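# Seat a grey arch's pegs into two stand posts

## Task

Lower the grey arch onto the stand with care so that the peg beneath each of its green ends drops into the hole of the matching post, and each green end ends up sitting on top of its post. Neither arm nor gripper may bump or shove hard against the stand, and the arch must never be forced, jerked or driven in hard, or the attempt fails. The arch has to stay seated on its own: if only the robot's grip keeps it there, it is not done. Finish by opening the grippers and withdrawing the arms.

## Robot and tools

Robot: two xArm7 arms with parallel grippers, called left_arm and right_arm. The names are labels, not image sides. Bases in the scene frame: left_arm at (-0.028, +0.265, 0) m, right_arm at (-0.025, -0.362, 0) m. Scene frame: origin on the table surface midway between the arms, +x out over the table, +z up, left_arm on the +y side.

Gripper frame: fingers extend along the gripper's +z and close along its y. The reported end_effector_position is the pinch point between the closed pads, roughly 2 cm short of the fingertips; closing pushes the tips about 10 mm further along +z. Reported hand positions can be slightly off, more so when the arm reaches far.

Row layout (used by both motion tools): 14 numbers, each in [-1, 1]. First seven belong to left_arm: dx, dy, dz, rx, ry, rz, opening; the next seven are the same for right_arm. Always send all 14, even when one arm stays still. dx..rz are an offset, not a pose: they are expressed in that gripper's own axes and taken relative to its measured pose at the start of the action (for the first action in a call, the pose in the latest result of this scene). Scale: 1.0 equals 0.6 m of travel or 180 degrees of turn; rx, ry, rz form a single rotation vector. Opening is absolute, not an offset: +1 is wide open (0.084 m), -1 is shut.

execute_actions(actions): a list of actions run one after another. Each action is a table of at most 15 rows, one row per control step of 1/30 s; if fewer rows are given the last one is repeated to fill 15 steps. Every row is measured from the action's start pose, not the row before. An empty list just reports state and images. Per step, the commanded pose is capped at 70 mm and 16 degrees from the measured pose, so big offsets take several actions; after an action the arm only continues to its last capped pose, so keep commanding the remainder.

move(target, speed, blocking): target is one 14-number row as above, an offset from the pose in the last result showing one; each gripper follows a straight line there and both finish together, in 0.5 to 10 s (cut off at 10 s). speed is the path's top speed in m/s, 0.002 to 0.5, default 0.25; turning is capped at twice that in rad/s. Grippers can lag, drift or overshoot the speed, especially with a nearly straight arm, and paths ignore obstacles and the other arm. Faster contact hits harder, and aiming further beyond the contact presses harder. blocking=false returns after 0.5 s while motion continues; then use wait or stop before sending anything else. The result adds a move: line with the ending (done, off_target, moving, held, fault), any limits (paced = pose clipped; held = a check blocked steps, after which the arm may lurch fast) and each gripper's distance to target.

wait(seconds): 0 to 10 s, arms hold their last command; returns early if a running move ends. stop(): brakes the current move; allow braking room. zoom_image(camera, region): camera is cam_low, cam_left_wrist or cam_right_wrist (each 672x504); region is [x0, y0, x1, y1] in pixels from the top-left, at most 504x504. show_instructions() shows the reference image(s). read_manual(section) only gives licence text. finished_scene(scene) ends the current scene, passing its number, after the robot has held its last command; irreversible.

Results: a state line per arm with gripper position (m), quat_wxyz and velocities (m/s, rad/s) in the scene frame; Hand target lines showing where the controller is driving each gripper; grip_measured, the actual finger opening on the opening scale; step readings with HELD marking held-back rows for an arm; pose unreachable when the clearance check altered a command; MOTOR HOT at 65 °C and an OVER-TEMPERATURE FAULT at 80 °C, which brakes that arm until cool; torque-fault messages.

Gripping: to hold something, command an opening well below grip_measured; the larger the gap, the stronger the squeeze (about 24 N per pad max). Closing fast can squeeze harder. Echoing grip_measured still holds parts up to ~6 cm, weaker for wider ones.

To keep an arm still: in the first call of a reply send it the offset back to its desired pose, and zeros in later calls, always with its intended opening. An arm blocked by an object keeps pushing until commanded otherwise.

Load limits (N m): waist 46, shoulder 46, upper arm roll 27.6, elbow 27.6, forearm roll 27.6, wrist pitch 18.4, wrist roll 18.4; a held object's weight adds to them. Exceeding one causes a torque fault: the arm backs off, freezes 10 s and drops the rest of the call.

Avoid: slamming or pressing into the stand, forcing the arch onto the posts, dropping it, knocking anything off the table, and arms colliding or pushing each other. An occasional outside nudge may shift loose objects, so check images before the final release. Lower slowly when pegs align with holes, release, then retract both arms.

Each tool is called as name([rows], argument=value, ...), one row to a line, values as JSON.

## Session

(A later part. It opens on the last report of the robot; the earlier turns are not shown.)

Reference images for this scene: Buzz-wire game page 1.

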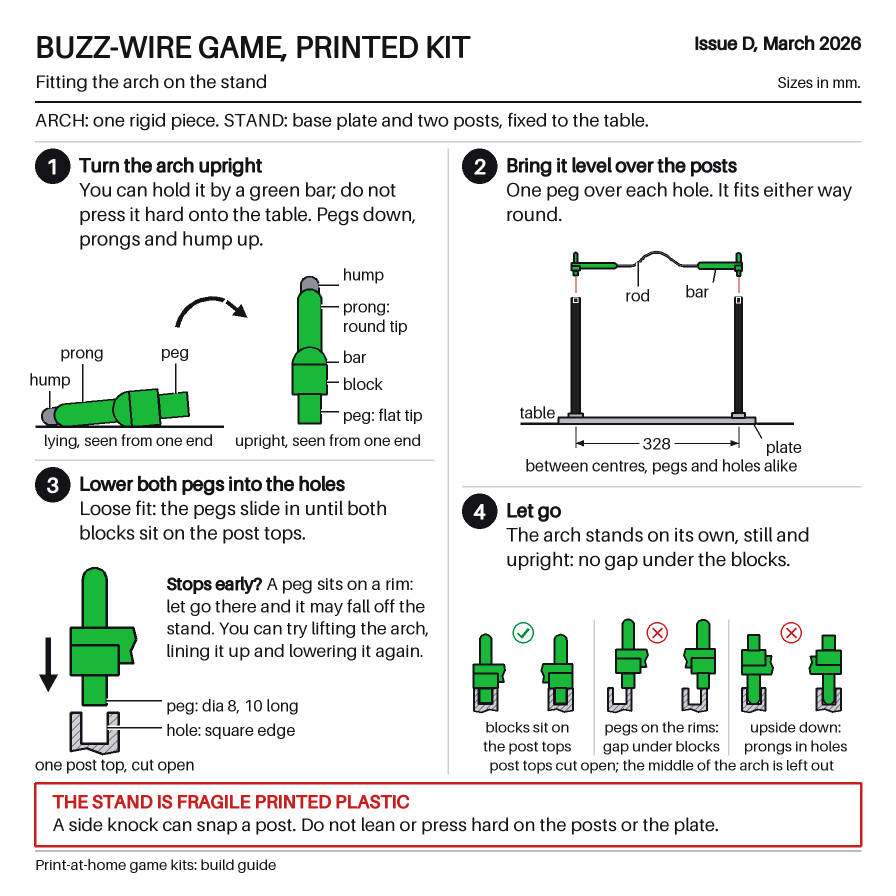

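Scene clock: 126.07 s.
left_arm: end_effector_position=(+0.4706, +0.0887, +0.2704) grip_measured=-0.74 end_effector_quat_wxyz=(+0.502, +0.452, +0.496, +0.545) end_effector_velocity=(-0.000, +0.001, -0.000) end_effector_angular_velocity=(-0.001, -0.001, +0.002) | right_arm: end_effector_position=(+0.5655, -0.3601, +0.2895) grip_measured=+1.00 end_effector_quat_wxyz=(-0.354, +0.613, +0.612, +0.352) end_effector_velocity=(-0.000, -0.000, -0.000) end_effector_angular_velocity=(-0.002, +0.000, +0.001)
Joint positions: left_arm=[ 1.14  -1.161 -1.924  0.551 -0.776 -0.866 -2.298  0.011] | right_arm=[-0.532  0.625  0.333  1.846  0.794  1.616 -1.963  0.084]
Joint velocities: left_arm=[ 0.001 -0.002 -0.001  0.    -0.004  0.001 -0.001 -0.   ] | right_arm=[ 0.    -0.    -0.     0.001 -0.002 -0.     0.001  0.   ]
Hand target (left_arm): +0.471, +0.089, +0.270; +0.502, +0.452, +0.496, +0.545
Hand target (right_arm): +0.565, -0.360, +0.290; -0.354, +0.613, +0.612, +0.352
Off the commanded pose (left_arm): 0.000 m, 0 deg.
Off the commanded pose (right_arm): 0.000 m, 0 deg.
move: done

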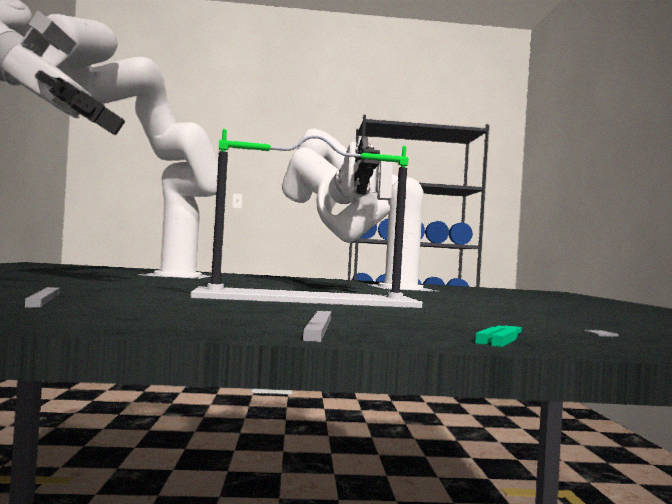

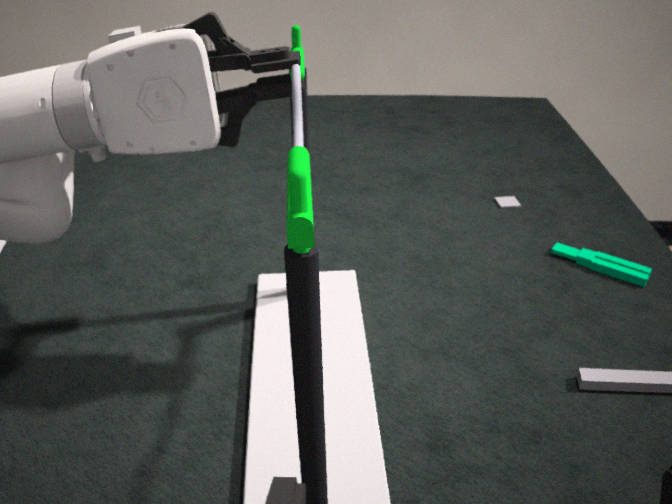

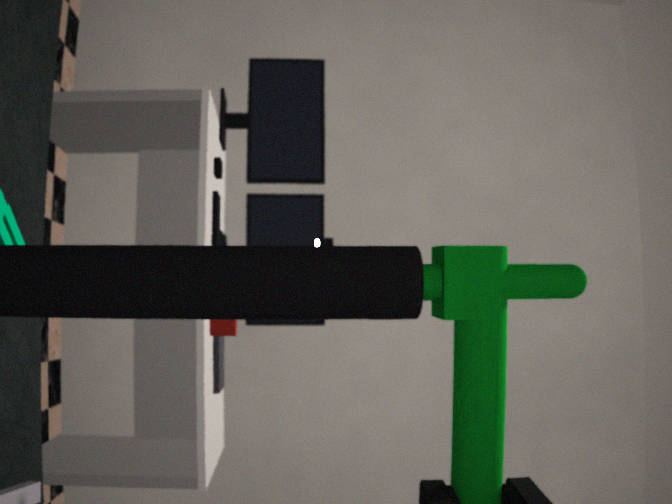

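Seated height ≈0.2655–0.266; lower 3.5 mm and release.

move(target=[0,-0.0058,-0.00055,0,0,0,-1,0,0,0,0,0,0,1], speed=0.006)

move(target=[0,0,0,0,0,0,0,0,0,0,0,0,0,1])

move(target=[0,0,-0.15,0,0,0,0,0,0,-0.1,0,0,0,1], speed=0.2)

zoom_image(camera="cam_low", region=[190,110,430,200])

Scene clock: 129.27 s.
left_arm: end_effector_position=(+0.4706, +0.0887, +0.2670) grip_measured=-0.74 end_effector_quat_wxyz=(+0.502, +0.453, +0.496, +0.545) end_effector_velocity=(+0.000, -0.000, -0.001) end_effector_angular_velocity=(-0.002, +0.000, -0.000) | right_arm: end_effector_position=(+0.5655, -0.3601, +0.2895) grip_measured=+1.00 end_effector_quat_wxyz=(-0.354, +0.613, +0.612, +0.352) end_effector_velocity=(-0.000, -0.000, -0.000) end_effector_angular_velocity=(-0.001, -0.000, -0.000)
Joint positions: left_arm=[ 1.145 -1.169 -1.935  0.553 -0.783 -0.869 -2.303  0.011] | right_arm=[-0.532  0.625  0.333  1.846  0.794  1.616 -1.963  0.084]
Joint velocities: left_arm=[ 0.001 -0.001 -0.003  0.001 -0.002 -0.001 -0.002  0.   ] | right_arm=[-0.     0.    -0.     0.    -0.001  0.    -0.    -0.   ]
Hand target (left_arm): +0.471, +0.089, +0.267; +0.502, +0.452, +0.496, +0.545
Hand target (right_arm): +0.565, -0.360, +0.290; -0.354, +0.613, +0.612, +0.352
Off the commanded pose (left_arm): 0.000 m, 0 deg.
Off the commanded pose (right_arm): 0.000 m, 0 deg.
move: done

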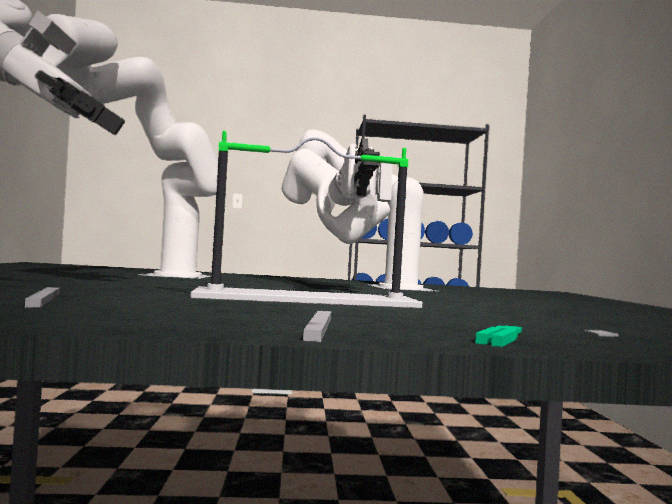

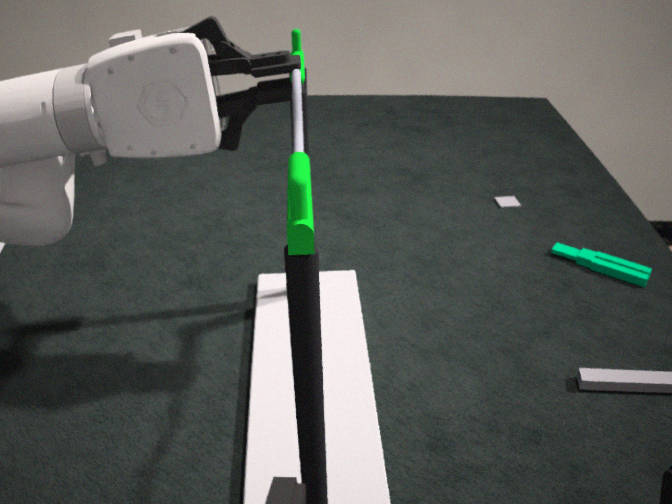

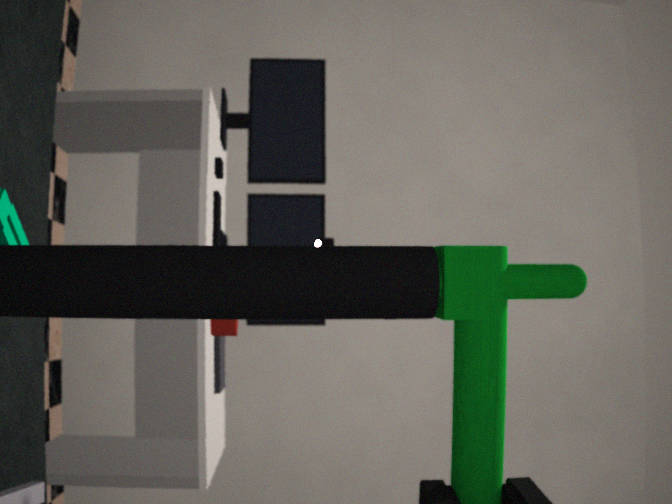

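Scene clock: 129.80 s.
left_arm: end_effector_position=(+0.4706, +0.0887, +0.2670) grip_measured=-0.01 end_effector_quat_wxyz=(+0.502, +0.452, +0.496, +0.545) end_effector_velocity=(+0.000, +0.001, -0.000) end_effector_angular_velocity=(-0.001, +0.002, +0.001) | right_arm: end_effector_position=(+0.5655, -0.3601, +0.2895) grip_measured=+1.00 end_effector_quat_wxyz=(-0.354, +0.613, +0.612, +0.352) end_effector_velocity=(+0.000, -0.000, +0.000) end_effector_angular_velocity=(+0.001, -0.002, +0.001)
Joint positions: left_arm=[ 1.145 -1.169 -1.935  0.553 -0.783 -0.869 -2.303  0.044] | right_arm=[-0.532  0.625  0.333  1.846  0.794  1.616 -1.963  0.084]
Joint velocities: left_arm=[ 0.001  0.001  0.    -0.     0.001  0.001 -0.     0.   ] | right_arm=[-0.001  0.     0.     0.     0.     0.    -0.002 -0.   ]
Hand target (left_arm): +0.471, +0.089, +0.267; +0.502, +0.453, +0.496, +0.545
Hand target (right_arm): +0.565, -0.360, +0.290; -0.354, +0.613, +0.612, +0.352
Off the commanded pose (left_arm): 0.000 m, 0 deg.
Off the commanded pose (right_arm): 0.000 m, 0 deg.
move: done

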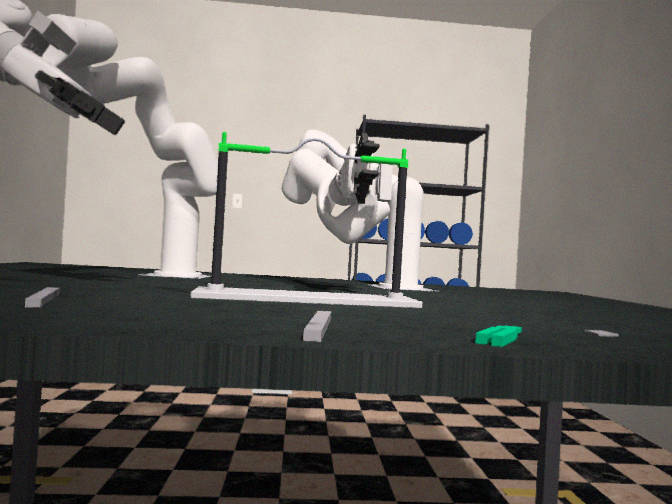

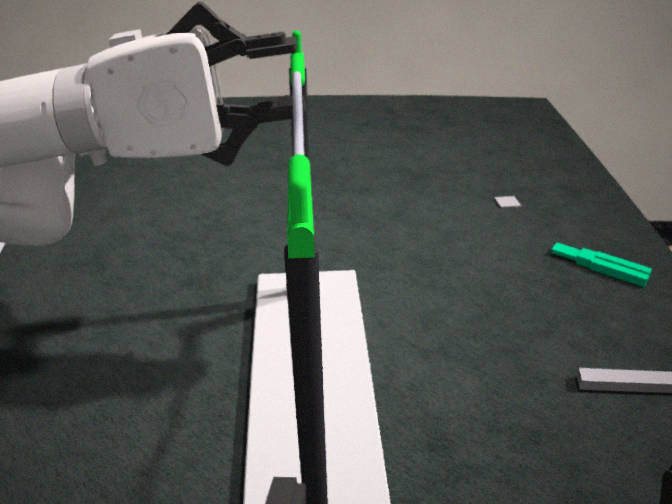

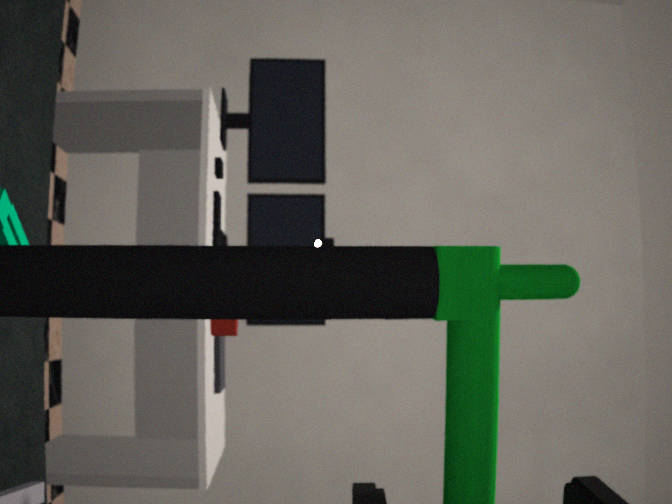

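Scene clock: 130.83 s.
left_arm: end_effector_position=(+0.3815, +0.0812, +0.2578) grip_measured=-0.01 end_effector_quat_wxyz=(+0.502, +0.453, +0.497, +0.544) end_effector_velocity=(-0.002, +0.000, +0.000) end_effector_angular_velocity=(+0.000, -0.002, +0.007) | right_arm: end_effector_position=(+0.5657, -0.4118, +0.3195) grip_measured=+1.00 end_effector_quat_wxyz=(-0.355, +0.613, +0.612, +0.352) end_effector_velocity=(+0.000, -0.002, +0.000) end_effector_angular_velocity=(-0.001, +0.001, -0.003)
Joint positions: left_arm=[ 0.807 -1.148 -2.01   0.368 -1.095 -0.805 -2.185  0.044] | right_arm=[-0.579  0.715  0.321  2.071  0.767  1.769 -1.905  0.084]
Joint velocities: left_arm=[-0.01  -0.005 -0.002  0.004 -0.025  0.012  0.016  0.   ] | right_arm=[-0.002  0.003 -0.001  0.006 -0.     0.002  0.003 -0.   ]
Hand target (left_arm): +0.381, +0.081, +0.258; +0.502, +0.453, +0.497, +0.544
Hand target (right_arm): +0.566, -0.412, +0.319; -0.354, +0.613, +0.612, +0.352
Off the commanded pose (left_arm): 0.000 m, 0 deg.
Off the commanded pose (right_arm): 0.000 m, 0 deg.
move: done

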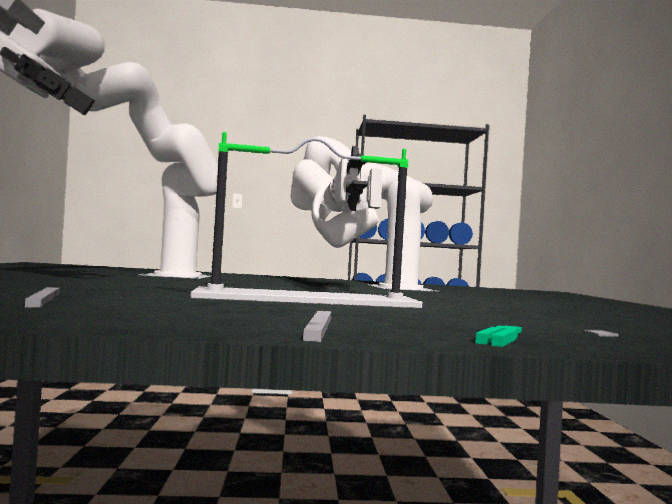

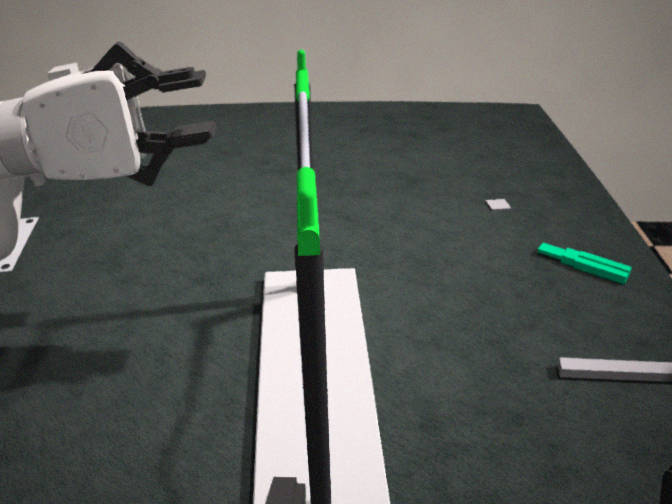

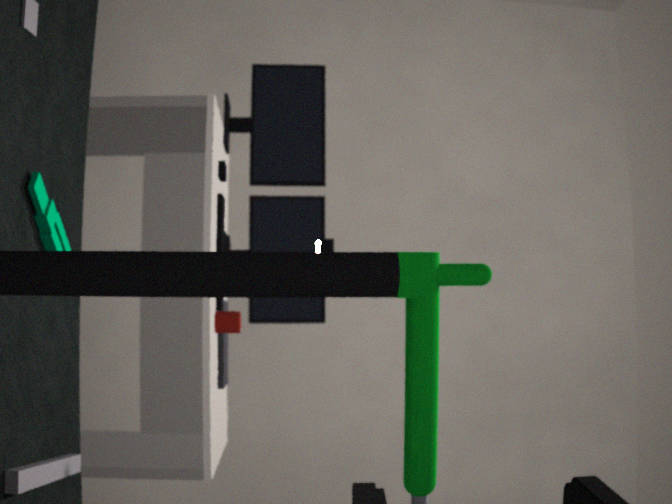

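Region (190, 110, 430, 200) of cam_low's 672x504 image, scaled by 2.100, with more detail than that image has; it fills the top 189 rows of this view, and the rest is white.

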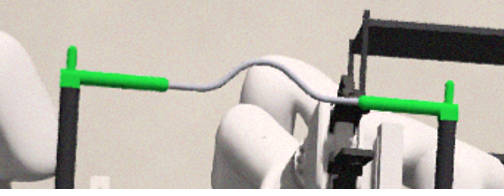

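finished_scene(scene=2)

The scene is finished: the task was done.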